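# Sort lettered boxes onto desks with matching nameplates

## Task

Every box carries a letter on its upper face. Move each box onto the office desk whose front-edge plate shows the same letter. A box whose letter matches no plate stays where it is. The robot must not tip over or finish leaning, or the task fails. A box counts as placed only if it stays put without the robot holding it.

## Robot and tools

ROBOT. TidyBot++ is a four-caster mobile base (0.54 m long, 0.50 m wide, 0.38 m tall) carrying one seven-joint arm with a two-finger gripper. The shoulder sits 0.12 m ahead of the base centre, 0.68 m up. There are two cameras. base_camera is fixed on the base at 644x364 and looks forward and down. wrist_camera is a 644x476 fisheye that looks along the hand.

FRAMES. Base frame: origin on the floor below the base centre, x forward, y left, z up. hand_pose is reported in this frame. It is the point halfway between the finger pads; its z axis runs out along the fingers and its y axis is the opening direction. The odometry frame is the base frame as it was when the scene began. base_odometry comes from wheel turns, so wheel slip shows up as travel, and it drifts a few cm and degrees over many moves. Heading is positive to the left, from -3.142 to 3.142. base_tilt is in degrees, with forward and right positive. Tilt has a fixed bias of about 1 degree plus noise.

execute_actions. Argument "actions" is a list holding one action, or an empty list to just read the state and images. Argument "cameras" picks images: base_camera, wrist_camera or all. Null or omitted gives all; [] gives none. One action may contain:
- "base": exactly one relative move, measured from where the base last reported itself. translate_m is metres, forward positive, -2 to 2. strafe_m is metres sideways, left positive, -2 to 2. rotate_rad is radians in place, counter-clockwise positive, -6.3 to 6.3.
- "joints": absolute targets by name. joint_1_rad turns the whole arm about vertical; any angle; positive is clockwise from above, opposite to rotate_rad. joint_2_rad is the shoulder, -2.249 to 2.249. joint_3_rad rotates the upper arm; any angle. joint_4_rad is the elbow, -2.579 to 2.579. joint_5_rad rotates the forearm; any angle. joint_6_rad is the wrist, -2.099 to 2.099. joint_7_rad rolls the hand; any angle. With the hand down, positive joint_7_rad is counter-clockwise from above, and 1.57 opens the fingers left/right. gripper_pos runs 0 (open) to 1 (closed); the finger gap is about 85 x (1 - gripper_pos) mm. Done-tolerances are ±0.039 for joints 1-4, ±0.056 for joints 5-7 and ±0.03 for the gripper. Free-turning joints go the short way, so move them in steps under half a turn.
- "speeds": optional lower top speeds for this action. translate_m and strafe_m take 0.05-0.5 m/s; rotate_rad takes 0.1-1.57 rad/s. The defaults are the maxima.
A base move needing over 8.667 s at its top speed is refused. No action runs past 15 s. An unknown key or an out-of-range number rejects the call, and nothing moves. Parts left out of an action may keep driving toward older targets.

ARM GEOMETRY. The upper arm is 0.42 m, the forearm 0.31 m, and the hand 0.31 m to the hand point. Take joint_1_rad = 0, joint_3_rad = 3.14 and joint_5_rad = 0, close to the folded start. The arm then moves in the base's x-z plane. Tilts from vertical (forward positive) are: upper arm = j2, forearm = j2 - j4, hand = j2 - j4 - j6. The hand's forward and up offsets from the shoulder are the sums of length*sin and length*cos of those tilts. A downward-pointing hand reaches at most about 0.94 m high, and only near the base. Closed fingertips reach about 20 mm past the hand point. The folded arm sticks out up to 0.08 m ahead of the base.

wait: seconds from 0 to 10; no new command; returns state and images. zoom_image: camera (base_camera or wrist_camera) and region [x0, y0, x1, y1] in pixels of that camera's latest image. The region can be at most 504x504. Use it to read letters and plates. finished_scene: pass the current scene number. It is final and reports success, so call it only after boxes rest on their own with the gripper released.

RESULTS. base_status and joint_status give each motion's outcome. "done": the target was reached; for the base this only means the wheels turned enough. "off_target": it stopped elsewhere and may still push. "contact_stop" or "time_out": the target is dropped and it holds position. A blocked base can show "done" while short of the goal. "joint command not followed" with a "cause:" line means a self-collision check withheld the arm targets; the gripper part still ran. Such targets may be retried in later actions. on_its_own lists motion you did not command. motor_effort is percent of max, with the peak in brackets; it is biased and noisy. A gripper at 1 reading "done" has closed on nothing; "off_target" means it is holding something. Also watch for ARM HIT, torque-fault stops and MOTOR HOT / OVER-TEMPERATURE FAULT lines.

PRACTICAL NOTES. Friction and load leave the hand 1-2 cm or more off. To correct, send each joint its last command plus (wanted - read). Never command the read angle while holding a load, or the arm sinks. Avoid driving the base while the arm is caught high, since the robot can tip. Don't shove with the raised hand or ram things; a torque fault freezes the arm for 10 s. Lower fingers carefully near the floor or desk. Set boxes down gently instead of dropping them, and don't hold loads longer than needed, since motors heat. The robot holds its last command while you are thinking. Camera calibration (K, distortion, T_world_to_cam) is supplied and is slightly off.

Each tool is called in YAML: its name, and indented under it one key for each argument.

## Session

execute_actions:
  actions: []

Scene clock: 0.00 s.
base_odometry: x=+0.000 y=+0.000 heading=+0.000 (m, m, rad; odometry frame)
base_tilt: forward=-0.3 right=+0.0 (deg)
base_status: not commanded
joint_positions: joint_1_rad=-0.033 joint_2_rad=-0.385 joint_3_rad=+3.141 joint_4_rad=-2.526 joint_5_rad=+0.044 joint_6_rad=-0.864 joint_7_rad=+1.521 gripper_pos=+0.000
joint_status: not commanded
motor_effort: joint_1_rad=-1 joint_2_rad=-1 joint_3_rad=+1 joint_4_rad=+15 joint_5_rad=+1 joint_6_rad=+1 joint_7_rad=+2 (%)
hand_pose: x=+0.2686 y=-0.0042 z=+0.5940 quat_wxyz=(+0.015, +0.997, +0.005, +0.069) (m; base frame)
pictures: base_camera, wrist_camera
Images, in order (width x height): base_camera 644x364, wrist_camera 644x476.

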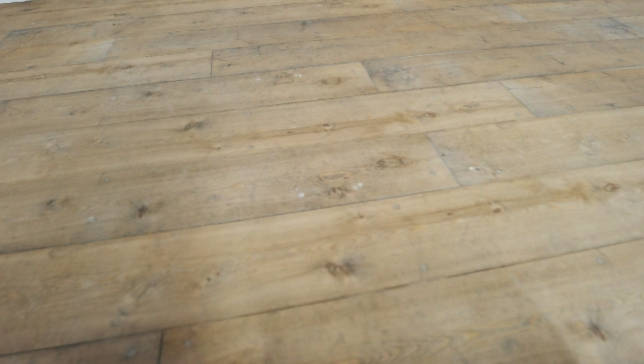

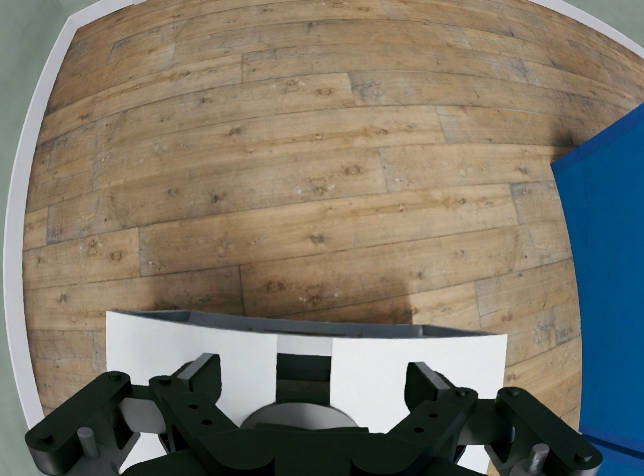

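execute_actions:
  actions:
    - {"joints":{"joint_4_rad":-2.0,"joint_6_rad":-0.3,"joint_1_rad":0.7}}
  cameras: ["wrist_camera"]

execute_actions:
  actions:
    - {"joints":{"joint_1_rad":2.6}}
  cameras: ["wrist_camera"]

Scene clock: 6.60 s.
base_odometry: x=+0.000 y=+0.000 heading=+0.000 (m, m, rad; odometry frame)
base_tilt: forward=-0.3 right=+0.0 (deg)
base_status: not commanded
joint_positions: joint_1_rad=+0.683 joint_2_rad=-0.385 joint_3_rad=+3.141 joint_4_rad=-2.010 joint_5_rad=+0.044 joint_6_rad=-0.332 joint_7_rad=+1.521 gripper_pos=+0.000
joint_status: all done
motor_effort: joint_1_rad=+0(0) joint_2_rad=-8(8) joint_3_rad=+1(2) joint_4_rad=+22(23) joint_5_rad=+1(2) joint_6_rad=+8(7) joint_7_rad=+1(2) (%)
hand_pose: x=+0.4619 y=-0.2826 z=+0.9376 quat_wxyz=(+0.191, +0.779, -0.284, +0.525) (m; base frame)
pictures: wrist_camera
camera_calibration (this result's frames):
wrist_camera: T_world_to_cam=[[-0.673224, -0.737427, 0.0544967, 0.0395728], [-0.268658, 0.175272, -0.947155, 1.13394], [0.688906, -0.652289, -0.316113, -0.0772791], [0, 0, 0, 1]] pos_world=[0.384522, -0.219974, 1.04743]
Images, in order (width x height): wrist_camera 644x476.

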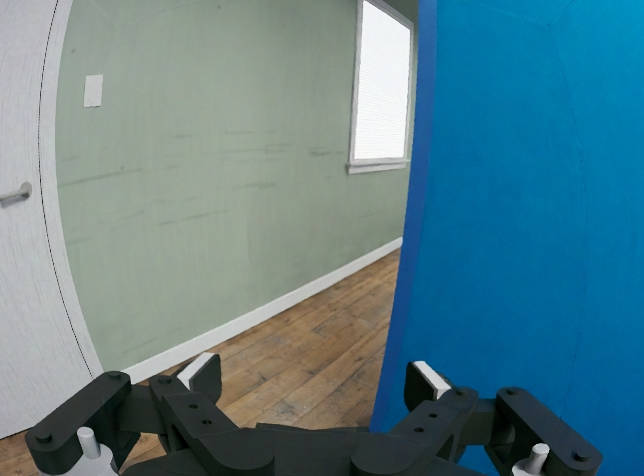

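Scene clock: 9.63 s.
base_odometry: x=+0.000 y=+0.000 heading=+0.000 (m, m, rad; odometry frame)
base_tilt: forward=-0.4 right=+0.0 (deg)
base_status: not commanded
joint_positions: joint_1_rad=+2.583 joint_2_rad=-0.385 joint_3_rad=+3.141 joint_4_rad=-2.010 joint_5_rad=+0.044 joint_6_rad=-0.332 joint_7_rad=+1.521 gripper_pos=+0.000
joint_status: all done
motor_effort: joint_1_rad=-1(1) joint_2_rad=-9(8) joint_3_rad=+1(2) joint_4_rad=+22(22) joint_5_rad=+1(1) joint_6_rad=+8(8) joint_7_rad=+2(2) (%)
hand_pose: x=-0.2592 y=-0.2332 z=+0.9376 quat_wxyz=(+0.538, +0.222, -0.799, +0.150) (m; base frame)
pictures: wrist_camera
camera_calibration (this result's frames):
wrist_camera: T_world_to_cam=[[-0.480254, 0.875435, 0.0544965, 0.0166094], [0.252697, 0.197588, -0.947155, 1.0719], [-0.839941, -0.441104, -0.316113, 0.104654], [0, 0, 0, 1]] pos_world=[-0.174987, -0.180173, 1.04743]
Images, in order (width x height): wrist_camera 644x476.

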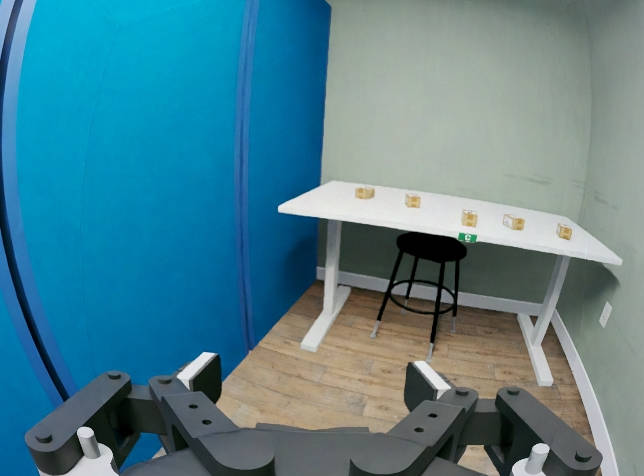

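execute_actions:
  actions:
    - {"base":{"rotate_rad":-3.02},"joints":{"joint_1_rad":0,"joint_2_rad":0,"joint_4_rad":-1.1,"joint_6_rad":-1.2}}
  cameras: []

execute_actions:
  actions:
    - {"base":{"translate_m":0.6}}

Scene clock: 17.77 s.
base_odometry: x=+0.000 y=+0.000 heading=-3.020 (m, m, rad; odometry frame)
base_tilt: forward=-0.3 right=+0.0 (deg)
base_status: done
joint_positions: joint_1_rad=+0.013 joint_2_rad=-0.013 joint_3_rad=+3.141 joint_4_rad=-1.114 joint_5_rad=+0.044 joint_6_rad=-1.164 joint_7_rad=+1.521 gripper_pos=+0.000
joint_status: all done
motor_effort: joint_1_rad=-1(0) joint_2_rad=-19(19) joint_3_rad=+1(2) joint_4_rad=+20(23) joint_5_rad=+1(2) joint_6_rad=+6(7) joint_7_rad=+2(2) (%)
hand_pose: x=+0.6327 y=-0.0179 z=+1.0460 quat_wxyz=(+0.014, +0.905, -0.029, +0.425) (m; base frame)
pictures: none
No camera images: the call's "cameras" was empty. Leave "cameras" out to get every camera's image.

Scene clock: 20.33 s.
base_odometry: x=-0.596 y=-0.073 heading=-3.020 (m, m, rad; odometry frame)
base_tilt: forward=-0.3 right=+0.0 (deg)
base_status: done
joint_positions: joint_1_rad=+0.013 joint_2_rad=+0.003 joint_3_rad=+3.141 joint_4_rad=-1.110 joint_5_rad=+0.044 joint_6_rad=-1.168 joint_7_rad=+1.521 gripper_pos=+0.000
joint_status: not commanded
motor_effort: joint_1_rad=-1(0) joint_2_rad=-18(22) joint_3_rad=+1(2) joint_4_rad=+20(20) joint_5_rad=+2(1) joint_6_rad=+6(6) joint_7_rad=+2(2) (%)
hand_pose: x=+0.6379 y=-0.0179 z=+1.0388 quat_wxyz=(+0.014, +0.908, -0.029, +0.417) (m; base frame)
pictures: base_camera, wrist_camera
camera_calibration (this result's frames):
wrist_camera: T_world_to_cam=[[-0.0858128, -0.993972, 0.0682269, -0.0459154], [-0.60418, -0.00253509, -0.796844, 1.28535], [0.792214, -0.109601, -0.600321, 0.24514], [0, 0, 0, 1]] pos_world=[0.578442, -0.0155127, 1.17452]
Images, in order (width x height): base_camera 644x364, wrist_camera 644x476.

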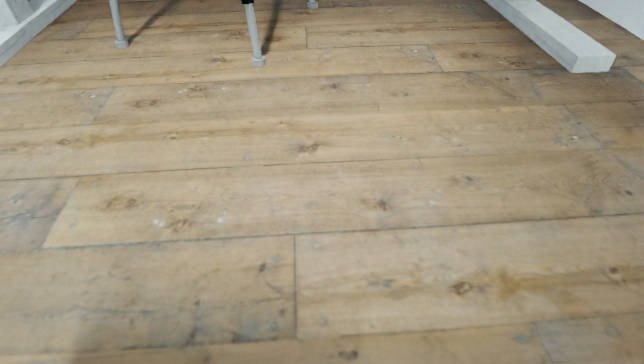

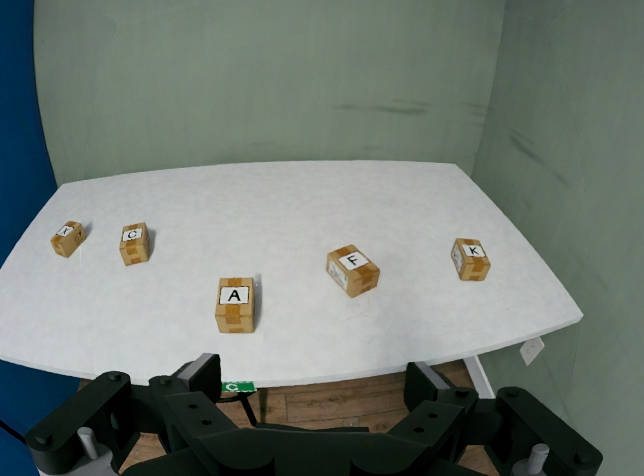

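execute_actions:
  actions:
    - {"base":{"translate_m":-1.3},"joints":{"joint_1_rad":0,"joint_2_rad":-0.4,"joint_4_rad":-2.0,"joint_6_rad":-0.4,"joint_5_rad":-0.03,"joint_7_rad":1.6}}
  cameras: []

execute_actions:
  actions:
    - {"base":{"rotate_rad":1.63}}

Scene clock: 29.13 s.
base_odometry: x=+0.695 y=+0.083 heading=-3.021 (m, m, rad; odometry frame)
base_tilt: forward=-0.4 right=+0.0 (deg)
base_status: done
joint_positions: joint_1_rad=+0.013 joint_2_rad=-0.398 joint_3_rad=+3.141 joint_4_rad=-1.990 joint_5_rad=+0.017 joint_6_rad=-0.434 joint_7_rad=+1.562 gripper_pos=+0.000
joint_status: all done
motor_effort: joint_1_rad=-1(1) joint_2_rad=-7(24) joint_3_rad=+2(2) joint_4_rad=+22(22) joint_5_rad=+1(2) joint_6_rad=+7(8) joint_7_rad=+2(2) (%)
hand_pose: x=+0.5496 y=-0.0060 z=+0.9261 quat_wxyz=(+0.008, +0.848, -0.004, +0.529) (m; base frame)
pictures: none
No camera images: the call's "cameras" was empty. Leave "cameras" out to get every camera's image.

Scene clock: 31.50 s.
base_odometry: x=+0.695 y=+0.083 heading=-1.391 (m, m, rad; odometry frame)
base_tilt: forward=-0.3 right=+0.0 (deg)
base_status: done
joint_positions: joint_1_rad=+0.010 joint_2_rad=-0.398 joint_3_rad=+3.140 joint_4_rad=-1.990 joint_5_rad=+0.015 joint_6_rad=-0.433 joint_7_rad=+1.562 gripper_pos=+0.000
joint_status: not commanded
motor_effort: joint_1_rad=-1(3) joint_2_rad=-7(9) joint_3_rad=+1(3) joint_4_rad=+22(22) joint_5_rad=+1(1) joint_6_rad=+7(7) joint_7_rad=+1(1) (%)
hand_pose: x=+0.5497 y=-0.0043 z=+0.9263 quat_wxyz=(+0.006, +0.848, -0.003, +0.530) (m; base frame)
pictures: base_camera, wrist_camera
camera_calibration (this result's frames):
wrist_camera: T_world_to_cam=[[-0.0497945, -0.99658, 0.0659483, -0.0499619], [-0.383373, -0.0419001, -0.922643, 1.13742], [0.92225, -0.0712253, -0.379975, -0.0264569], [0, 0, 0, 1]] pos_world=[0.457966, -0.00401751, 1.04267]
Images, in order (width x height): base_camera 644x364, wrist_camera 644x476.

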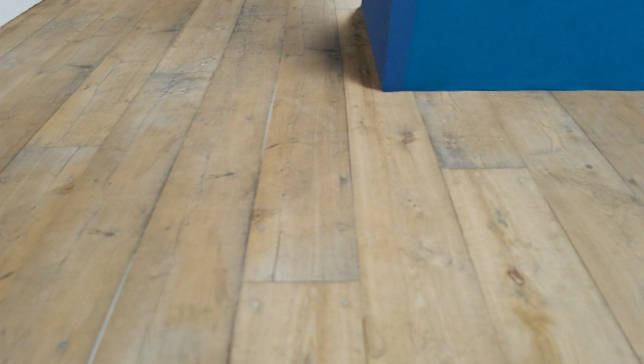

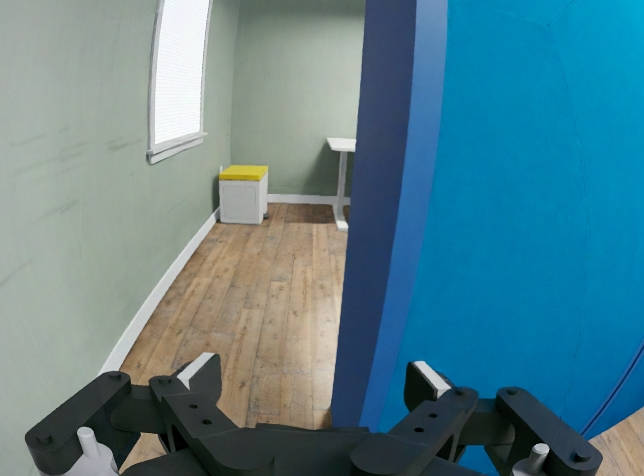

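Aligned. Gap spans y −0.11 to about +0.75.

execute_actions:
  actions:
    - {"base":{"strafe_m":0.32}}
  cameras: []

execute_actions:
  actions:
    - {"base":{"translate_m":1.3}}
  cameras: []

execute_actions:
  actions:
    - {"joints":{"joint_1_rad":1.2,"joint_6_rad":-0.2}}

Scene clock: 36.53 s.
base_odometry: x=+1.010 y=+0.141 heading=-1.391 (m, m, rad; odometry frame)
base_tilt: forward=-0.3 right=+0.0 (deg)
base_status: done
joint_positions: joint_1_rad=+0.010 joint_2_rad=-0.398 joint_3_rad=+3.139 joint_4_rad=-1.990 joint_5_rad=+0.014 joint_6_rad=-0.433 joint_7_rad=+1.562 gripper_pos=+0.000
joint_status: not commanded
motor_effort: joint_1_rad=-1(0) joint_2_rad=-7(8) joint_3_rad=+1(3) joint_4_rad=+22(22) joint_5_rad=+1(1) joint_6_rad=+7(7) joint_7_rad=+2(2) (%)
hand_pose: x=+0.5497 y=-0.0038 z=+0.9263 quat_wxyz=(+0.006, +0.848, -0.003, +0.530) (m; base frame)
pictures: none
No camera images: the call's "cameras" was empty. Leave "cameras" out to get every camera's image.

Scene clock: 40.50 s.
base_odometry: x=+1.243 y=-1.138 heading=-1.391 (m, m, rad; odometry frame)
base_tilt: forward=-0.3 right=-0.1 (deg)
base_status: done
joint_positions: joint_1_rad=+0.010 joint_2_rad=-0.398 joint_3_rad=+3.139 joint_4_rad=-1.991 joint_5_rad=+0.014 joint_6_rad=-0.431 joint_7_rad=+1.562 gripper_pos=+0.000
joint_status: not commanded
motor_effort: joint_1_rad=-1(1) joint_2_rad=-7(10) joint_3_rad=+2(2) joint_4_rad=+22(23) joint_5_rad=+2(1) joint_6_rad=+7(7) joint_7_rad=+2(2) (%)
hand_pose: x=+0.5500 y=-0.0038 z=+0.9263 quat_wxyz=(+0.006, +0.848, -0.003, +0.530) (m; base frame)
pictures: none
No camera images: the call's "cameras" was empty. Leave "cameras" out to get every camera's image.

Scene clock: 42.97 s.
base_odometry: x=+1.243 y=-1.138 heading=-1.391 (m, m, rad; odometry frame)
base_tilt: forward=-0.3 right=-0.1 (deg)
base_status: not commanded
joint_positions: joint_1_rad=+1.183 joint_2_rad=-0.398 joint_3_rad=+3.139 joint_4_rad=-1.991 joint_5_rad=+0.014 joint_6_rad=-0.236 joint_7_rad=+1.562 gripper_pos=+0.000
joint_status: all done
motor_effort: joint_1_rad=-1(1) joint_2_rad=-8(8) joint_3_rad=+1(1) joint_4_rad=+23(23) joint_5_rad=+1(1) joint_6_rad=+8(7) joint_7_rad=+2(2) (%)
hand_pose: x=+0.2913 y=-0.4180 z=+0.9833 quat_wxyz=(+0.342, +0.659, -0.440, +0.505) (m; base frame)
pictures: base_camera, wrist_camera
camera_calibration (this result's frames):
wrist_camera: T_world_to_cam=[[-0.941317, -0.332692, 0.0569046, 0.0672742], [-0.116868, 0.163101, -0.979663, 1.13774], [0.316645, -0.928824, -0.192411, -0.162511], [0, 0, 0, 1]] pos_world=[0.247751, -0.31413, 1.07951]
Images, in order (width x height): base_camera 644x364, wrist_camera 644x476.

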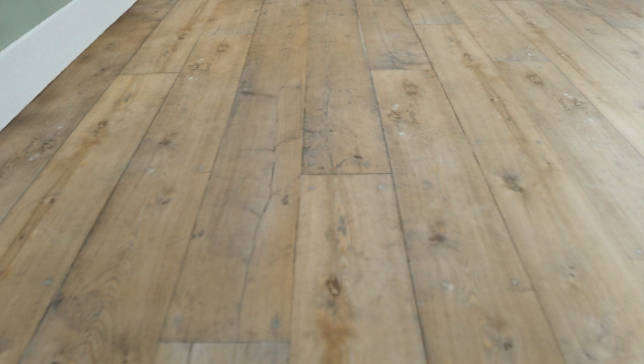

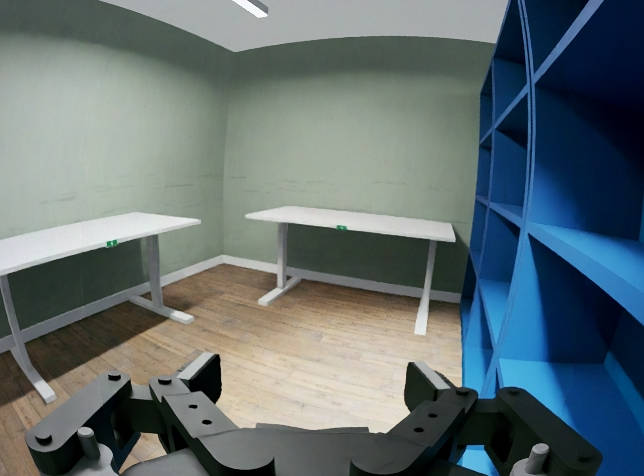

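zoom_image:
  camera: "wrist_camera"
  region: [90,230,130,260]

zoom_image:
  camera: "wrist_camera"
  region: [320,213,360,243]

Region (90, 230, 130, 260) of wrist_camera's 644x476 image, scaled by 12.600; it fills the top 378 rows of this view, and the rest is white.

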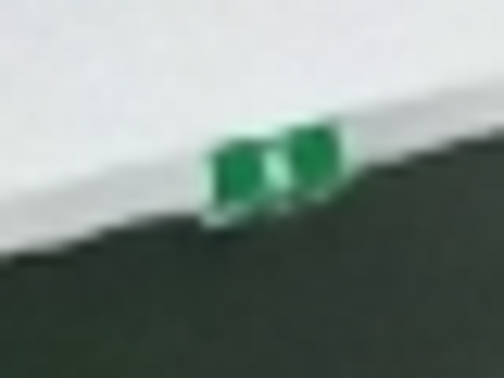

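Region (320, 213, 360, 243) of wrist_camera's 644x476 image, scaled by 12.600; it fills the top 378 rows of this view, and the rest is white.

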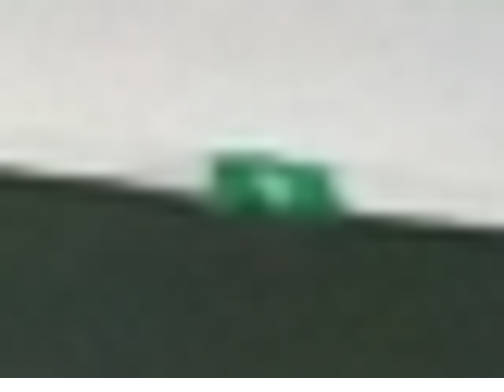

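execute_actions:
  actions:
    - {"base":{"translate_m":0.4}}
  cameras: []

execute_actions:
  actions:
    - {"base":{"strafe_m":-1.0},"joints":{"joint_1_rad":0.7}}

Scene clock: 50.23 s.
base_odometry: x=+1.315 y=-1.532 heading=-1.390 (m, m, rad; odometry frame)
base_tilt: forward=-0.3 right=+0.0 (deg)
base_status: done
joint_positions: joint_1_rad=+1.184 joint_2_rad=-0.398 joint_3_rad=+3.139 joint_4_rad=-1.991 joint_5_rad=+0.014 joint_6_rad=-0.235 joint_7_rad=+1.562 gripper_pos=+0.000
joint_status: not commanded
motor_effort: joint_1_rad=-1(0) joint_2_rad=-8(10) joint_3_rad=+1(3) joint_4_rad=+23(23) joint_5_rad=+1(1) joint_6_rad=+8(7) joint_7_rad=+2(2) (%)
hand_pose: x=+0.2911 y=-0.4182 z=+0.9834 quat_wxyz=(+0.343, +0.659, -0.440, +0.505) (m; base frame)
pictures: none
No camera images: the call's "cameras" was empty. Leave "cameras" out to get every camera's image.

Scene clock: 53.60 s.
base_odometry: x=+0.331 y=-1.712 heading=-1.390 (m, m, rad; odometry frame)
base_tilt: forward=-0.3 right=+0.0 (deg)
base_status: done
joint_positions: joint_1_rad=+0.717 joint_2_rad=-0.400 joint_3_rad=+3.139 joint_4_rad=-1.991 joint_5_rad=+0.014 joint_6_rad=-0.233 joint_7_rad=+1.562 gripper_pos=+0.000
joint_status: all done
motor_effort: joint_1_rad=-1(1) joint_2_rad=-8(10) joint_3_rad=+1(3) joint_4_rad=+22(23) joint_5_rad=+0(1) joint_6_rad=+8(8) joint_7_rad=+2(1) (%)
hand_pose: x=+0.4607 y=-0.2957 z=+0.9847 quat_wxyz=(+0.217, +0.741, -0.275, +0.572) (m; base frame)
pictures: base_camera, wrist_camera
camera_calibration (this result's frames):
wrist_camera: T_world_to_cam=[[-0.691465, -0.72017, 0.0568477, 0.0376457], [-0.174777, 0.0904176, -0.980448, 1.14491], [0.700949, -0.687881, -0.18839, -0.211961], [0, 0, 0, 1]] pos_world=[0.374708, -0.222212, 1.08045]
Images, in order (width x height): base_camera 644x364, wrist_camera 644x476.

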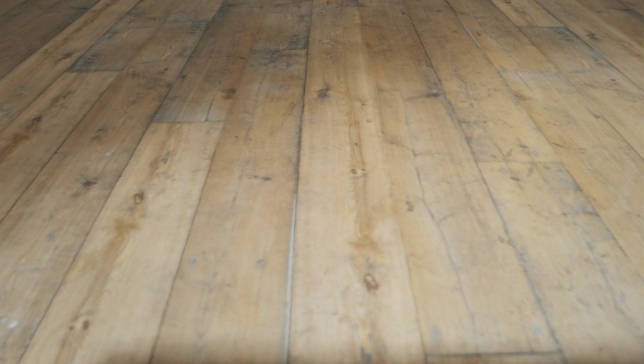

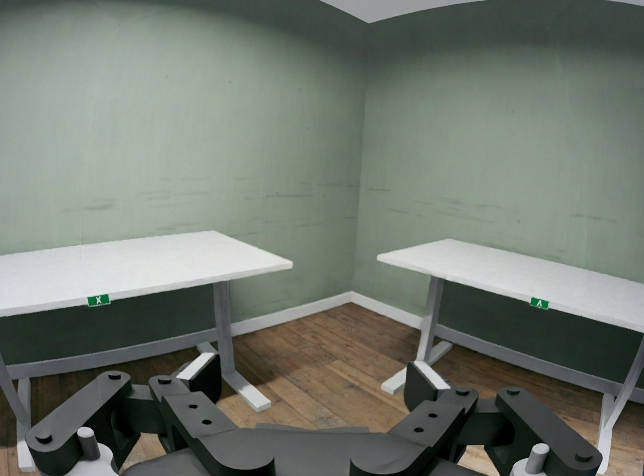

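zoom_image:
  camera: "wrist_camera"
  region: [70,280,130,320]

execute_actions:
  actions:
    - {"base":{"rotate_rad":-1.571},"joints":{"joint_1_rad":0,"joint_2_rad":-0.6,"joint_4_rad":-1.6,"joint_6_rad":-1.9}}
  cameras: []

execute_actions:
  actions:
    - {"base":{"translate_m":-1.0}}
  cameras: []

execute_actions:
  actions:
    - {"base":{"strafe_m":-1.52}}
  cameras: []

execute_actions:
  actions:
    - {"base":{"translate_m":1.9},"joints":{"joint_2_rad":0.1,"joint_4_rad":-1.0,"joint_6_rad":-1.7}}

Region (70, 280, 130, 320) of wrist_camera's 644x476 image, scaled by 8.400.

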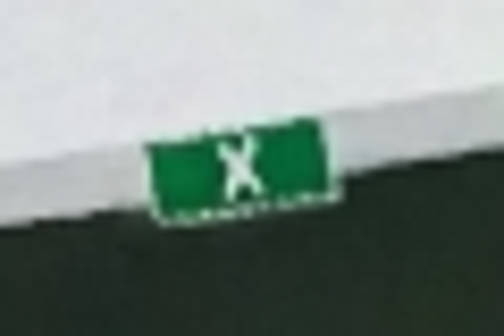

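Scene clock: 60.10 s.
base_odometry: x=+0.331 y=-1.712 heading=-2.961 (m, m, rad; odometry frame)
base_tilt: forward=-0.4 right=+0.0 (deg)
base_status: done
joint_positions: joint_1_rad=+0.019 joint_2_rad=-0.595 joint_3_rad=+3.139 joint_4_rad=-1.611 joint_5_rad=+0.014 joint_6_rad=-1.872 joint_7_rad=+1.562 gripper_pos=+0.000
joint_status: all done
motor_effort: joint_1_rad=-1(2) joint_2_rad=+5(9) joint_3_rad=+1(3) joint_4_rad=+16(24) joint_5_rad=+1(0) joint_6_rad=+2(8) joint_7_rad=+1(2) (%)
hand_pose: x=+0.2282 y=-0.0045 z=+0.8944 quat_wxyz=(+0.008, +0.992, -0.016, +0.126) (m; base frame)
pictures: none
No camera images: the call's "cameras" was empty. Leave "cameras" out to get every camera's image.

Scene clock: 63.47 s.
base_odometry: x=+1.315 y=-1.533 heading=-2.961 (m, m, rad; odometry frame)
base_tilt: forward=-0.4 right=+0.0 (deg)
base_status: done
joint_positions: joint_1_rad=+0.019 joint_2_rad=-0.601 joint_3_rad=+3.139 joint_4_rad=-1.611 joint_5_rad=+0.014 joint_6_rad=-1.872 joint_7_rad=+1.562 gripper_pos=+0.000
joint_status: not commanded
motor_effort: joint_1_rad=-1(0) joint_2_rad=+5(8) joint_3_rad=+1(2) joint_4_rad=+16(17) joint_5_rad=+1(1) joint_6_rad=+2(2) joint_7_rad=+2(2) (%)
hand_pose: x=+0.2268 y=-0.0045 z=+0.8951 quat_wxyz=(+0.008, +0.991, -0.016, +0.129) (m; base frame)
pictures: none
No camera images: the call's "cameras" was empty. Leave "cameras" out to get every camera's image.

Scene clock: 67.87 s.
base_odometry: x=+1.043 y=-0.037 heading=-2.961 (m, m, rad; odometry frame)
base_tilt: forward=-0.3 right=+0.0 (deg)
base_status: done
joint_positions: joint_1_rad=+0.018 joint_2_rad=-0.601 joint_3_rad=+3.139 joint_4_rad=-1.611 joint_5_rad=+0.012 joint_6_rad=-1.872 joint_7_rad=+1.562 gripper_pos=+0.000
joint_status: not commanded
motor_effort: joint_1_rad=-1(1) joint_2_rad=+5(6) joint_3_rad=+2(2) joint_4_rad=+16(16) joint_5_rad=+1(2) joint_6_rad=+1(1) joint_7_rad=+1(2) (%)
hand_pose: x=+0.2269 y=-0.0038 z=+0.8951 quat_wxyz=(+0.007, +0.991, -0.015, +0.129) (m; base frame)
pictures: none
No camera images: the call's "cameras" was empty. Leave "cameras" out to get every camera's image.

Scene clock: 73.03 s.
base_odometry: x=-0.826 y=-0.377 heading=-2.962 (m, m, rad; odometry frame)
base_tilt: forward=-0.3 right=+0.0 (deg)
base_status: done
joint_positions: joint_1_rad=+0.018 joint_2_rad=+0.104 joint_3_rad=+3.139 joint_4_rad=-1.013 joint_5_rad=+0.012 joint_6_rad=-1.732 joint_7_rad=+1.562 gripper_pos=+0.000
joint_status: all done
motor_effort: joint_1_rad=-1(1) joint_2_rad=-20(24) joint_3_rad=+0(1) joint_4_rad=+17(17) joint_5_rad=+1(1) joint_6_rad=+2(3) joint_7_rad=+2(2) (%)
hand_pose: x=+0.5348 y=-0.0091 z=+0.9402 quat_wxyz=(+0.006, +0.989, -0.014, +0.146) (m; base frame)
pictures: base_camera, wrist_camera
camera_calibration (this result's frames):
wrist_camera: T_world_to_cam=[[-0.011961, -0.997071, 0.0755466, -0.0856492], [-0.937988, -0.0149896, -0.346343, 0.899363], [0.34646, -0.0750045, -0.935061, 0.822033], [0, 0, 0, 1]] pos_world=[0.557766, -0.0102611, 1.08661]
Images, in order (width x height): base_camera 644x364, wrist_camera 644x476.

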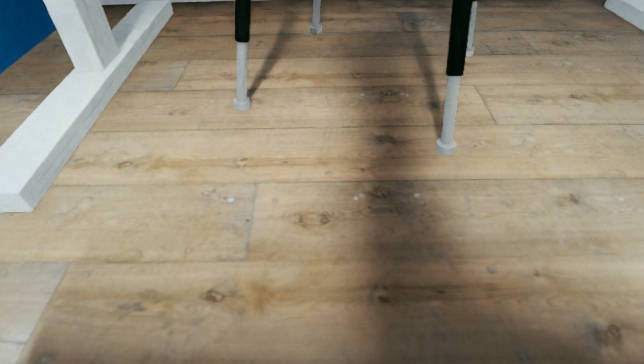

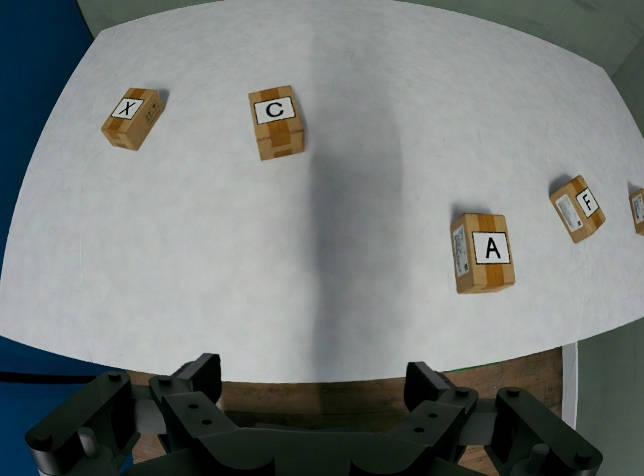

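execute_actions:
  actions:
    - {"base":{"strafe_m":-0.2}}
  cameras: []

execute_actions:
  actions:
    - {"base":{"translate_m":0.1},"joints":{"joint_2_rad":0.364,"joint_4_rad":-0.84,"joint_6_rad":-1.95}}
  cameras: ["wrist_camera"]

Scene clock: 78.83 s.
base_odometry: x=-0.862 y=-0.180 heading=-2.961 (m, m, rad; odometry frame)
base_tilt: forward=-0.3 right=+0.0 (deg)
base_status: done
joint_positions: joint_1_rad=+0.013 joint_2_rad=+0.104 joint_3_rad=+3.140 joint_4_rad=-1.012 joint_5_rad=+0.011 joint_6_rad=-1.732 joint_7_rad=+1.562 gripper_pos=+0.000
joint_status: not commanded
motor_effort: joint_1_rad=-1(3) joint_2_rad=-21(21) joint_3_rad=+0(2) joint_4_rad=+17(18) joint_5_rad=+1(0) joint_6_rad=+2(3) joint_7_rad=+2(2) (%)
hand_pose: x=+0.5349 y=-0.0067 z=+0.9404 quat_wxyz=(+0.005, +0.989, -0.011, +0.146) (m; base frame)
pictures: none
No camera images: the call's "cameras" was empty. Leave "cameras" out to get every camera's image.

Scene clock: 80.50 s.
base_odometry: x=-0.961 y=-0.198 heading=-2.961 (m, m, rad; odometry frame)
base_tilt: forward=-0.3 right=+0.0 (deg)
base_status: done
joint_positions: joint_1_rad=+0.013 joint_2_rad=+0.366 joint_3_rad=+3.140 joint_4_rad=-0.852 joint_5_rad=+0.011 joint_6_rad=-1.914 joint_7_rad=+1.562 gripper_pos=+0.000
joint_status: all done
motor_effort: joint_1_rad=-1(0) joint_2_rad=-29(37) joint_3_rad=+1(1) joint_4_rad=+17(19) joint_5_rad=+1(1) joint_6_rad=+0(3) joint_7_rad=+2(2) (%)
hand_pose: x=+0.5675 y=-0.0070 z=+0.8722 quat_wxyz=(+0.005, +1.000, -0.012, +0.005) (m; base frame)
pictures: wrist_camera
camera_calibration (this result's frames):
wrist_camera: T_world_to_cam=[[0.0120264, -0.997525, 0.0692801, -0.0861685], [-0.997354, -0.0169347, -0.0707026, 0.699803], [0.0717008, -0.0682465, -0.995089, 0.955557], [0, 0, 0, 1]] pos_world=[0.630473, -0.00889082, 1.00631]
Images, in order (width x height): wrist_camera 644x476.

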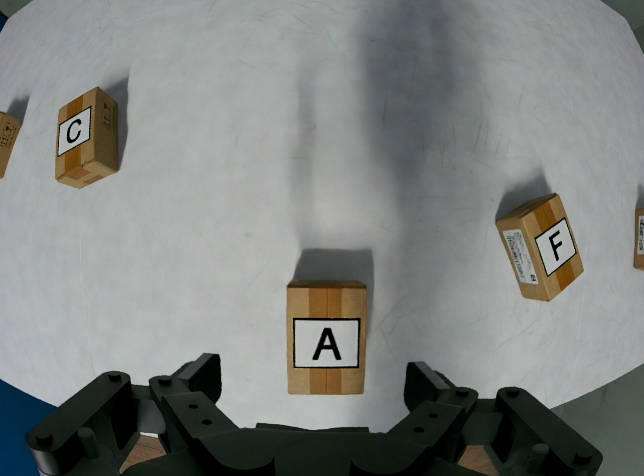

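execute_actions:
  actions:
    - {"base":{"strafe_m":-0.01},"joints":{"joint_2_rad":0.335,"joint_4_rad":-1.22,"joint_6_rad":-1.56}}
  cameras: ["wrist_camera"]

Scene clock: 85.13 s.
base_odometry: x=-0.962 y=-0.188 heading=-2.961 (m, m, rad; odometry frame)
base_tilt: forward=-0.3 right=+0.0 (deg)
base_status: done
joint_positions: joint_1_rad=+0.010 joint_2_rad=+0.348 joint_3_rad=+3.140 joint_4_rad=-1.210 joint_5_rad=+0.010 joint_6_rad=-1.594 joint_7_rad=+1.562 gripper_pos=+0.000
joint_status: all done
motor_effort: joint_1_rad=+0(2) joint_2_rad=-29(31) joint_3_rad=+0(1) joint_4_rad=+17(18) joint_5_rad=+1(2) joint_6_rad=+0(1) joint_7_rad=+2(2) (%)
hand_pose: x=+0.5735 y=-0.0057 z=+0.7699 quat_wxyz=(+0.005, +1.000, -0.009, -0.005) (m; base frame)
pictures: wrist_camera
camera_calibration (this result's frames):
wrist_camera: T_world_to_cam=[[0.0197585, -0.997426, 0.0689258, -0.0820748], [-0.998465, -0.0232526, -0.0502662, 0.68343], [0.0517395, -0.0678269, -0.996355, 0.865918], [0, 0, 0, 1]] pos_world=[0.639201, -0.00723951, 0.902772]
Images, in order (width x height): wrist_camera 644x476.

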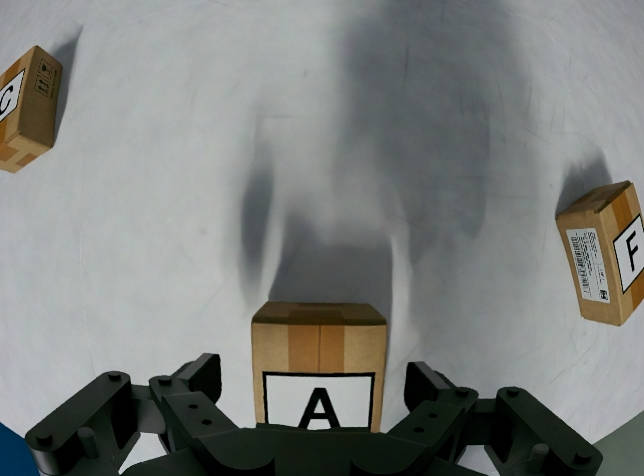

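execute_actions:
  actions:
    - {"joints":{"joint_4_rad":-1.29,"joint_6_rad":-1.49}}
  cameras: ["wrist_camera"]

execute_actions:
  actions:
    - {"joints":{"gripper_pos":1}}
  cameras: []

execute_actions:
  actions:
    - {"joints":{"joint_2_rad":0.2,"joint_4_rad":-1.0,"joint_6_rad":-1.9}}
  cameras: ["wrist_camera"]

Scene clock: 89.13 s.
base_odometry: x=-0.962 y=-0.188 heading=-2.961 (m, m, rad; odometry frame)
base_tilt: forward=-0.3 right=+0.0 (deg)
base_status: not commanded
joint_positions: joint_1_rad=+0.010 joint_2_rad=+0.343 joint_3_rad=+3.140 joint_4_rad=-1.282 joint_5_rad=+0.010 joint_6_rad=-1.524 joint_7_rad=+1.562 gripper_pos=+0.000
joint_status: all done
motor_effort: joint_1_rad=-1(0) joint_2_rad=-29(31) joint_3_rad=+0(0) joint_4_rad=+18(19) joint_5_rad=+1(1) joint_6_rad=-1(0) joint_7_rad=+1(2) (%)
hand_pose: x=+0.5719 y=-0.0057 z=+0.7495 quat_wxyz=(+0.005, +1.000, -0.008, -0.004) (m; base frame)
pictures: wrist_camera
camera_calibration (this result's frames):
wrist_camera: T_world_to_cam=[[0.0203019, -0.99741, 0.068994, -0.0809707], [-0.998308, -0.0239846, -0.0529745, 0.682776], [0.0544921, -0.0678017, -0.99621, 0.843971], [0, 0, 0, 1]] pos_world=[0.637275, -0.00716219, 0.882529]
Images, in order (width x height): wrist_camera 644x476.

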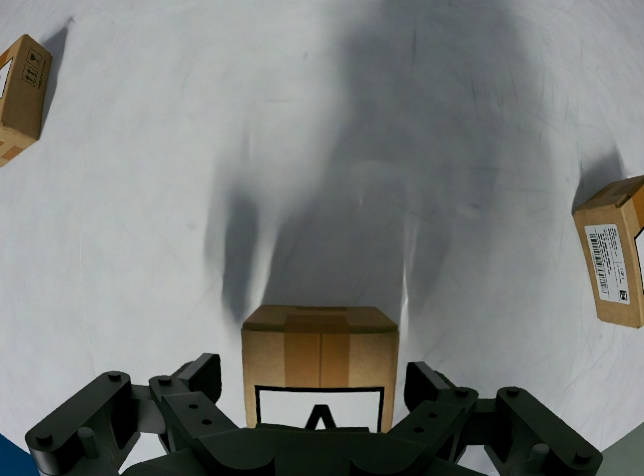

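Scene clock: 90.23 s.
base_odometry: x=-0.962 y=-0.188 heading=-2.961 (m, m, rad; odometry frame)
base_tilt: forward=-0.3 right=+0.0 (deg)
base_status: not commanded
joint_positions: joint_1_rad=+0.010 joint_2_rad=+0.339 joint_3_rad=+3.140 joint_4_rad=-1.284 joint_5_rad=+0.010 joint_6_rad=-1.524 joint_7_rad=+1.562 gripper_pos=+0.354
joint_status: gripper_pos off_target (ended at +0.354, target +1.000)
motor_effort: joint_1_rad=-1(1) joint_2_rad=-30(31) joint_3_rad=+1(1) joint_4_rad=+18(18) joint_5_rad=+1(0) joint_6_rad=+0(0) joint_7_rad=+1(2) (%)
hand_pose: x=+0.5711 y=-0.0057 z=+0.7510 quat_wxyz=(+0.005, +1.000, -0.008, -0.003) (m; base frame)
pictures: none
No camera images: the call's "cameras" was empty. Leave "cameras" out to get every camera's image.

Scene clock: 91.80 s.
base_odometry: x=-0.962 y=-0.188 heading=-2.961 (m, m, rad; odometry frame)
base_tilt: forward=-0.3 right=+0.0 (deg)
base_status: not commanded
joint_positions: joint_1_rad=+0.010 joint_2_rad=+0.200 joint_3_rad=+3.140 joint_4_rad=-1.008 joint_5_rad=+0.010 joint_6_rad=-1.870 joint_7_rad=+1.562 gripper_pos=+0.354
joint_status: all done
motor_effort: joint_1_rad=-1(1) joint_2_rad=-24(33) joint_3_rad=+1(0) joint_4_rad=+17(19) joint_5_rad=+0(1) joint_6_rad=+0(1) joint_7_rad=+2(2) (%)
hand_pose: x=+0.5161 y=-0.0051 z=+0.8952 quat_wxyz=(+0.005, +0.999, -0.010, +0.032) (m; base frame)
pictures: wrist_camera
camera_calibration (this result's frames):
wrist_camera: T_world_to_cam=[[0.0118261, -0.997452, 0.0703511, -0.0861132], [-0.992023, -0.0205337, -0.124371, 0.695398], [0.125499, -0.0683191, -0.989739, 0.949723], [0, 0, 0, 1]] pos_world=[0.571681, -0.00673051, 1.03252]
Images, in order (width x height): wrist_camera 644x476.

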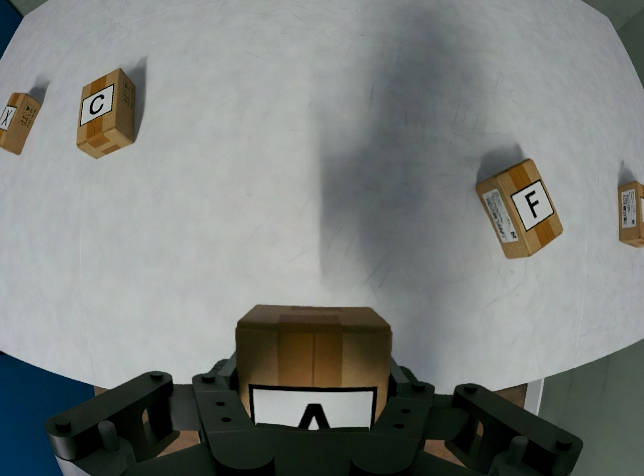

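execute_actions:
  actions:
    - {"base":{"translate_m":-2.0},"joints":{"joint_2_rad":-0.6,"joint_4_rad":-1.6}}
  cameras: []

execute_actions:
  actions:
    - {"base":{"strafe_m":1.85}}
  cameras: []

execute_actions:
  actions:
    - {"base":{"translate_m":1.95},"joints":{"joint_2_rad":0.2,"joint_4_rad":-1.0}}

Scene clock: 100.40 s.
base_odometry: x=+1.005 y=+0.171 heading=-2.961 (m, m, rad; odometry frame)
base_tilt: forward=-0.3 right=+0.0 (deg)
base_status: done
joint_positions: joint_1_rad=+0.009 joint_2_rad=-0.601 joint_3_rad=+3.140 joint_4_rad=-1.591 joint_5_rad=+0.010 joint_6_rad=-1.870 joint_7_rad=+1.562 gripper_pos=+0.354
joint_status: all done
motor_effort: joint_1_rad=-1(0) joint_2_rad=+5(29) joint_3_rad=+2(0) joint_4_rad=+17(17) joint_5_rad=+1(2) joint_6_rad=+2(2) joint_7_rad=+2(2) (%)
hand_pose: x=+0.2304 y=-0.0023 z=+0.9022 quat_wxyz=(+0.005, +0.990, -0.010, +0.140) (m; base frame)
pictures: none
No camera images: the call's "cameras" was empty. Leave "cameras" out to get every camera's image.

Scene clock: 105.47 s.
base_odometry: x=+1.338 y=-1.648 heading=-2.961 (m, m, rad; odometry frame)
base_tilt: forward=-0.4 right=-0.1 (deg)
base_status: done
joint_positions: joint_1_rad=+0.009 joint_2_rad=-0.600 joint_3_rad=+3.140 joint_4_rad=-1.591 joint_5_rad=+0.010 joint_6_rad=-1.870 joint_7_rad=+1.562 gripper_pos=+0.354
joint_status: not commanded
motor_effort: joint_1_rad=+0(0) joint_2_rad=+5(6) joint_3_rad=+1(3) joint_4_rad=+17(17) joint_5_rad=+1(2) joint_6_rad=+2(3) joint_7_rad=+2(2) (%)
hand_pose: x=+0.2304 y=-0.0023 z=+0.9022 quat_wxyz=(+0.005, +0.990, -0.010, +0.140) (m; base frame)
pictures: none
No camera images: the call's "cameras" was empty. Leave "cameras" out to get every camera's image.

Scene clock: 110.73 s.
base_odometry: x=-0.580 y=-2.000 heading=-2.961 (m, m, rad; odometry frame)
base_tilt: forward=-0.3 right=-0.1 (deg)
base_status: done
joint_positions: joint_1_rad=+0.009 joint_2_rad=+0.207 joint_3_rad=+3.140 joint_4_rad=-1.015 joint_5_rad=+0.010 joint_6_rad=-1.872 joint_7_rad=+1.562 gripper_pos=+0.354
joint_status: all done
motor_effort: joint_1_rad=+0(1) joint_2_rad=-24(27) joint_3_rad=+0(1) joint_4_rad=+17(19) joint_5_rad=+1(1) joint_6_rad=+0(3) joint_7_rad=+2(2) (%)
hand_pose: x=+0.5156 y=-0.0047 z=+0.8901 quat_wxyz=(+0.004, +1.000, -0.010, +0.024) (m; base frame)
pictures: base_camera, wrist_camera
camera_calibration (this result's frames):
wrist_camera: T_world_to_cam=[[0.0135978, -0.997503, 0.0693014, -0.0853415], [-0.993873, -0.0210861, -0.108497, 0.681124], [0.109687, -0.0674014, -0.991678, 0.954689], [0, 0, 0, 1]] pos_world=[0.573394, -0.00641866, 1.02656]
Images, in order (width x height): base_camera 644x364, wrist_camera 644x476.

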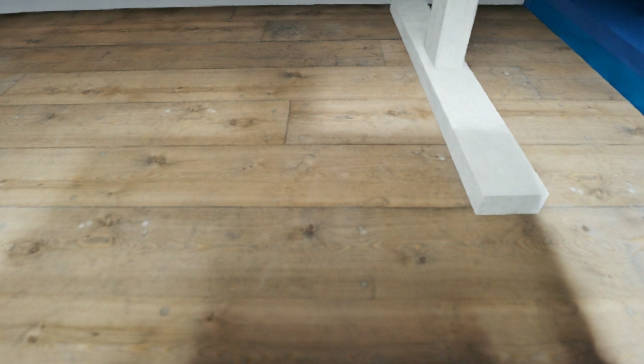

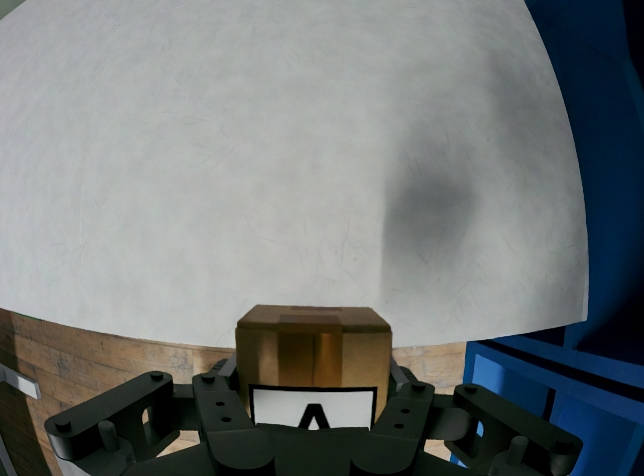

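execute_actions:
  actions:
    - {"base":{"translate_m":0.13},"joints":{"joint_2_rad":0.335,"joint_4_rad":-1.15,"joint_6_rad":-1.63}}
  cameras: ["wrist_camera"]

execute_actions:
  actions:
    - {"joints":{"joint_4_rad":-1.28,"joint_6_rad":-1.5}}
  cameras: ["wrist_camera"]

Scene clock: 115.47 s.
base_odometry: x=-0.708 y=-2.023 heading=-2.961 (m, m, rad; odometry frame)
base_tilt: forward=-0.3 right=+0.0 (deg)
base_status: done
joint_positions: joint_1_rad=+0.009 joint_2_rad=+0.342 joint_3_rad=+3.140 joint_4_rad=-1.147 joint_5_rad=+0.010 joint_6_rad=-1.653 joint_7_rad=+1.562 gripper_pos=+0.354
joint_status: all done
motor_effort: joint_1_rad=+0(0) joint_2_rad=-30(39) joint_3_rad=+1(2) joint_4_rad=+18(20) joint_5_rad=+1(2) joint_6_rad=+0(1) joint_7_rad=+1(2) (%)
hand_pose: x=+0.5733 y=-0.0053 z=+0.7924 quat_wxyz=(+0.005, +1.000, -0.009, +0.000) (m; base frame)
pictures: wrist_camera
camera_calibration (this result's frames):
wrist_camera: T_world_to_cam=[[0.0189633, -0.997478, 0.0683938, -0.0823052], [-0.99792, -0.023098, -0.0601797, 0.691909], [0.0616077, -0.0671104, -0.995842, 0.882253], [0, 0, 0, 1]] pos_world=[0.637677, -0.00690758, 0.925852]
Images, in order (width x height): wrist_camera 644x476.

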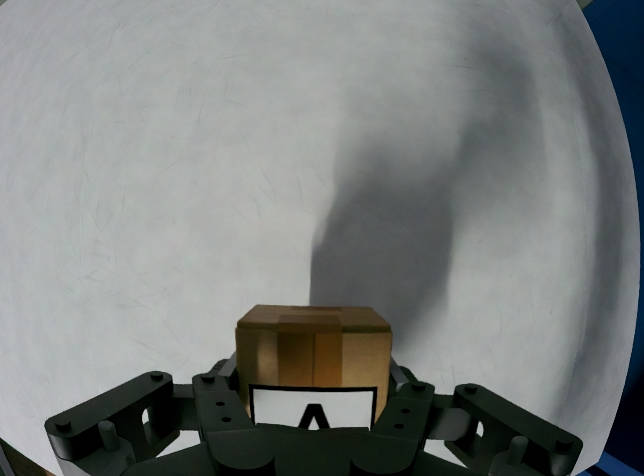

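Scene clock: 116.47 s.
base_odometry: x=-0.708 y=-2.023 heading=-2.961 (m, m, rad; odometry frame)
base_tilt: forward=-0.3 right=+0.0 (deg)
base_status: not commanded
joint_positions: joint_1_rad=+0.009 joint_2_rad=+0.342 joint_3_rad=+3.140 joint_4_rad=-1.275 joint_5_rad=+0.010 joint_6_rad=-1.534 joint_7_rad=+1.562 gripper_pos=+0.354
joint_status: all done
motor_effort: joint_1_rad=-1(0) joint_2_rad=-30(31) joint_3_rad=+0(1) joint_4_rad=+18(18) joint_5_rad=+1(1) joint_6_rad=+0(1) joint_7_rad=+1(2) (%)
hand_pose: x=+0.5713 y=-0.0053 z=+0.7523 quat_wxyz=(+0.005, +1.000, -0.008, -0.005) (m; base frame)
pictures: wrist_camera
camera_calibration (this result's frames):
wrist_camera: T_world_to_cam=[[0.0207148, -0.997459, 0.0681692, -0.0803262], [-0.998384, -0.0242464, -0.0513939, 0.681095], [0.0529162, -0.0669944, -0.996349, 0.847771], [0, 0, 0, 1]] pos_world=[0.636798, -0.00681199, 0.885156]
Images, in order (width x height): wrist_camera 644x476.

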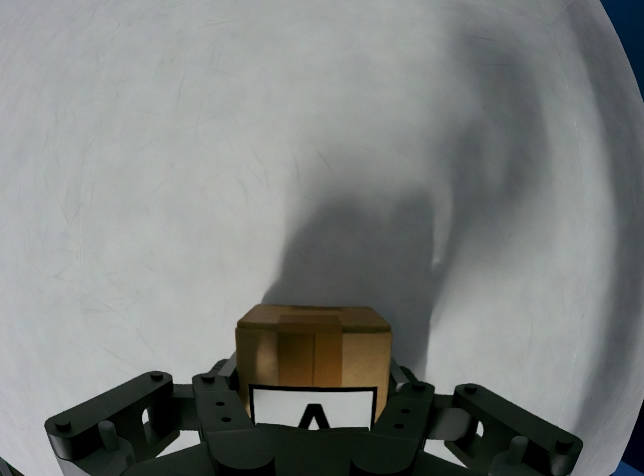

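execute_actions:
  actions:
    - {"joints":{"gripper_pos":0}}
  cameras: []

execute_actions:
  actions:
    - {"joints":{"joint_4_rad":-0.9,"joint_6_rad":-1.9}}
  cameras: ["wrist_camera"]

execute_actions:
  actions:
    - {"base":{"translate_m":-2.0},"joints":{"joint_2_rad":-0.6,"joint_4_rad":-1.6}}

execute_actions:
  actions:
    - {"base":{"strafe_m":-1.64}}
  cameras: []

execute_actions:
  actions:
    - {"base":{"translate_m":2.0},"joints":{"joint_1_rad":-0.47,"joint_2_rad":0.4,"joint_4_rad":-0.75,"joint_6_rad":-1.65,"joint_7_rad":1.0}}

Scene clock: 122.20 s.
base_odometry: x=-0.708 y=-2.023 heading=-2.961 (m, m, rad; odometry frame)
base_tilt: forward=-0.3 right=-0.1 (deg)
base_status: not commanded
joint_positions: joint_1_rad=+0.009 joint_2_rad=+0.342 joint_3_rad=+3.140 joint_4_rad=-1.275 joint_5_rad=+0.010 joint_6_rad=-1.534 joint_7_rad=+1.562 gripper_pos=+0.000
joint_status: all done
motor_effort: joint_1_rad=-1(1) joint_2_rad=-29(30) joint_3_rad=+0(0) joint_4_rad=+18(18) joint_5_rad=+1(1) joint_6_rad=-1(0) joint_7_rad=+2(1) (%)
hand_pose: x=+0.5713 y=-0.0053 z=+0.7523 quat_wxyz=(+0.005, +1.000, -0.008, -0.005) (m; base frame)
pictures: none
No camera images: the call's "cameras" was empty. Leave "cameras" out to get every camera's image.

Scene clock: 123.73 s.
base_odometry: x=-0.708 y=-2.023 heading=-2.961 (m, m, rad; odometry frame)
base_tilt: forward=-0.3 right=-0.1 (deg)
base_status: not commanded
joint_positions: joint_1_rad=+0.009 joint_2_rad=+0.339 joint_3_rad=+3.140 joint_4_rad=-0.910 joint_5_rad=+0.010 joint_6_rad=-1.867 joint_7_rad=+1.562 gripper_pos=+0.000
joint_status: all done
motor_effort: joint_1_rad=-1(1) joint_2_rad=-28(31) joint_3_rad=+0(0) joint_4_rad=+17(18) joint_5_rad=+1(1) joint_6_rad=+0(1) joint_7_rad=+2(2) (%)
hand_pose: x=+0.5652 y=-0.0052 z=+0.8668 quat_wxyz=(+0.004, +1.000, -0.010, +0.013) (m; base frame)
pictures: wrist_camera
camera_calibration (this result's frames):
wrist_camera: T_world_to_cam=[[0.0151266, -0.997526, 0.0686466, -0.0851372], [-0.996027, -0.0210585, -0.0865292, 0.710033], [0.0877608, -0.067065, -0.993881, 0.940354], [0, 0, 0, 1]] pos_world=[0.625973, -0.00690965, 1.00188]
Images, in order (width x height): wrist_camera 644x476.

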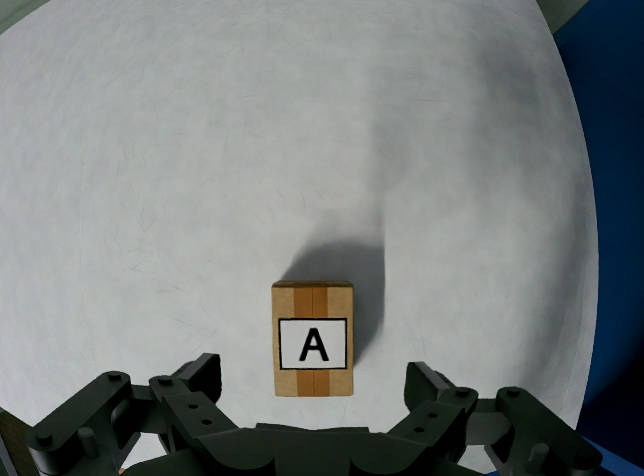

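Scene clock: 129.23 s.
base_odometry: x=+1.260 y=-1.664 heading=-2.961 (m, m, rad; odometry frame)
base_tilt: forward=-0.4 right=+0.0 (deg)
base_status: done
joint_positions: joint_1_rad=+0.008 joint_2_rad=-0.602 joint_3_rad=+3.140 joint_4_rad=-1.588 joint_5_rad=+0.008 joint_6_rad=-1.867 joint_7_rad=+1.562 gripper_pos=+0.000
joint_status: all done
motor_effort: joint_1_rad=-1(3) joint_2_rad=+6(32) joint_3_rad=+2(1) joint_4_rad=+16(18) joint_5_rad=+1(0) joint_6_rad=+2(2) joint_7_rad=+2(2) (%)
hand_pose: x=+0.2314 y=-0.0016 z=+0.9039 quat_wxyz=(+0.004, +0.990, -0.009, +0.144) (m; base frame)
pictures: base_camera, wrist_camera
camera_calibration (this result's frames):
wrist_camera: T_world_to_cam=[[-0.00143539, -0.997406, 0.0719675, -0.0782214], [-0.93917, -0.0233728, -0.342658, 0.599269], [0.343451, -0.0680815, -0.9367, 0.895889], [0, 0, 0, 1]] pos_world=[0.255009, -0.00301836, 1.05015]
Images, in order (width x height): base_camera 644x364, wrist_camera 644x476.

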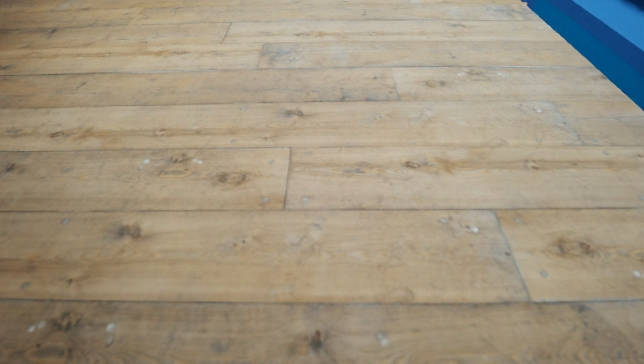

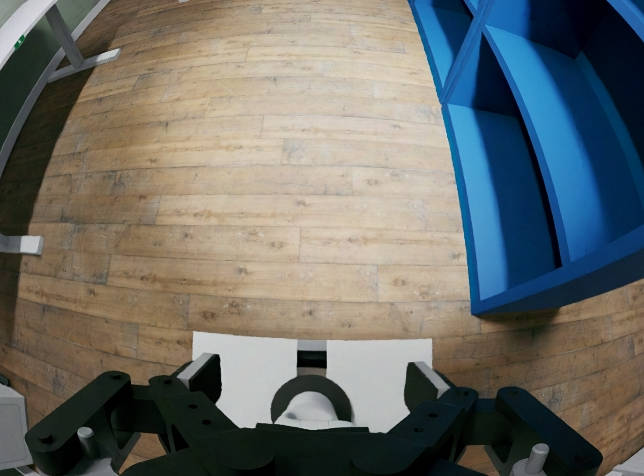

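Scene clock: 133.87 s.
base_odometry: x=+0.965 y=-0.051 heading=-2.961 (m, m, rad; odometry frame)
base_tilt: forward=-0.3 right=+0.0 (deg)
base_status: done
joint_positions: joint_1_rad=+0.008 joint_2_rad=-0.602 joint_3_rad=+3.140 joint_4_rad=-1.588 joint_5_rad=+0.008 joint_6_rad=-1.867 joint_7_rad=+1.562 gripper_pos=+0.000
joint_status: not commanded
motor_effort: joint_1_rad=-1(2) joint_2_rad=+5(5) joint_3_rad=+1(3) joint_4_rad=+16(16) joint_5_rad=+1(2) joint_6_rad=+2(2) joint_7_rad=+2(2) (%)
hand_pose: x=+0.2314 y=-0.0015 z=+0.9038 quat_wxyz=(+0.004, +0.990, -0.009, +0.144) (m; base frame)
pictures: none
No camera images: the call's "cameras" was empty. Leave "cameras" out to get every camera's image.

Scene clock: 139.23 s.
base_odometry: x=-1.002 y=-0.410 heading=-2.961 (m, m, rad; odometry frame)
base_tilt: forward=-0.3 right=-0.1 (deg)
base_status: done
joint_positions: joint_1_rad=-0.454 joint_2_rad=+0.402 joint_3_rad=+3.140 joint_4_rad=-0.763 joint_5_rad=+0.008 joint_6_rad=-1.682 joint_7_rad=+1.037 gripper_pos=+0.000
joint_status: all done
motor_effort: joint_1_rad=-1(2) joint_2_rad=-32(34) joint_3_rad=+1(1) joint_4_rad=+18(17) joint_5_rad=+1(1) joint_6_rad=+2(4) joint_7_rad=+2(2) (%)
hand_pose: x=+0.6079 y=+0.2380 z=+0.8955 quat_wxyz=(-0.067, +0.988, -0.040, +0.131) (m; base frame)
pictures: base_camera, wrist_camera
camera_calibration (this result's frames):
wrist_camera: T_world_to_cam=[[-0.0425885, -0.996184, -0.0761834, 0.319213], [-0.946182, 0.0647013, -0.317102, 0.915998], [0.320821, 0.0585784, -0.945326, 0.766386], [0, 0, 0, 1]] pos_world=[0.634422, 0.213835, 1.03927]
Images, in order (width x height): base_camera 644x364, wrist_camera 644x476.

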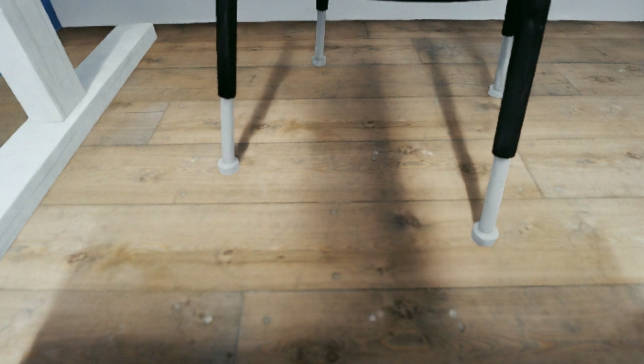

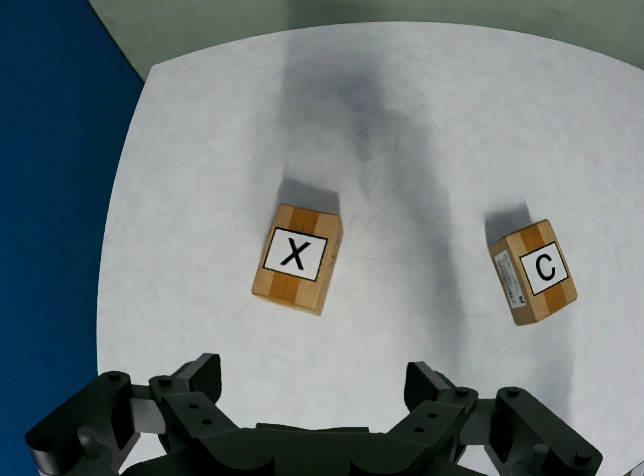

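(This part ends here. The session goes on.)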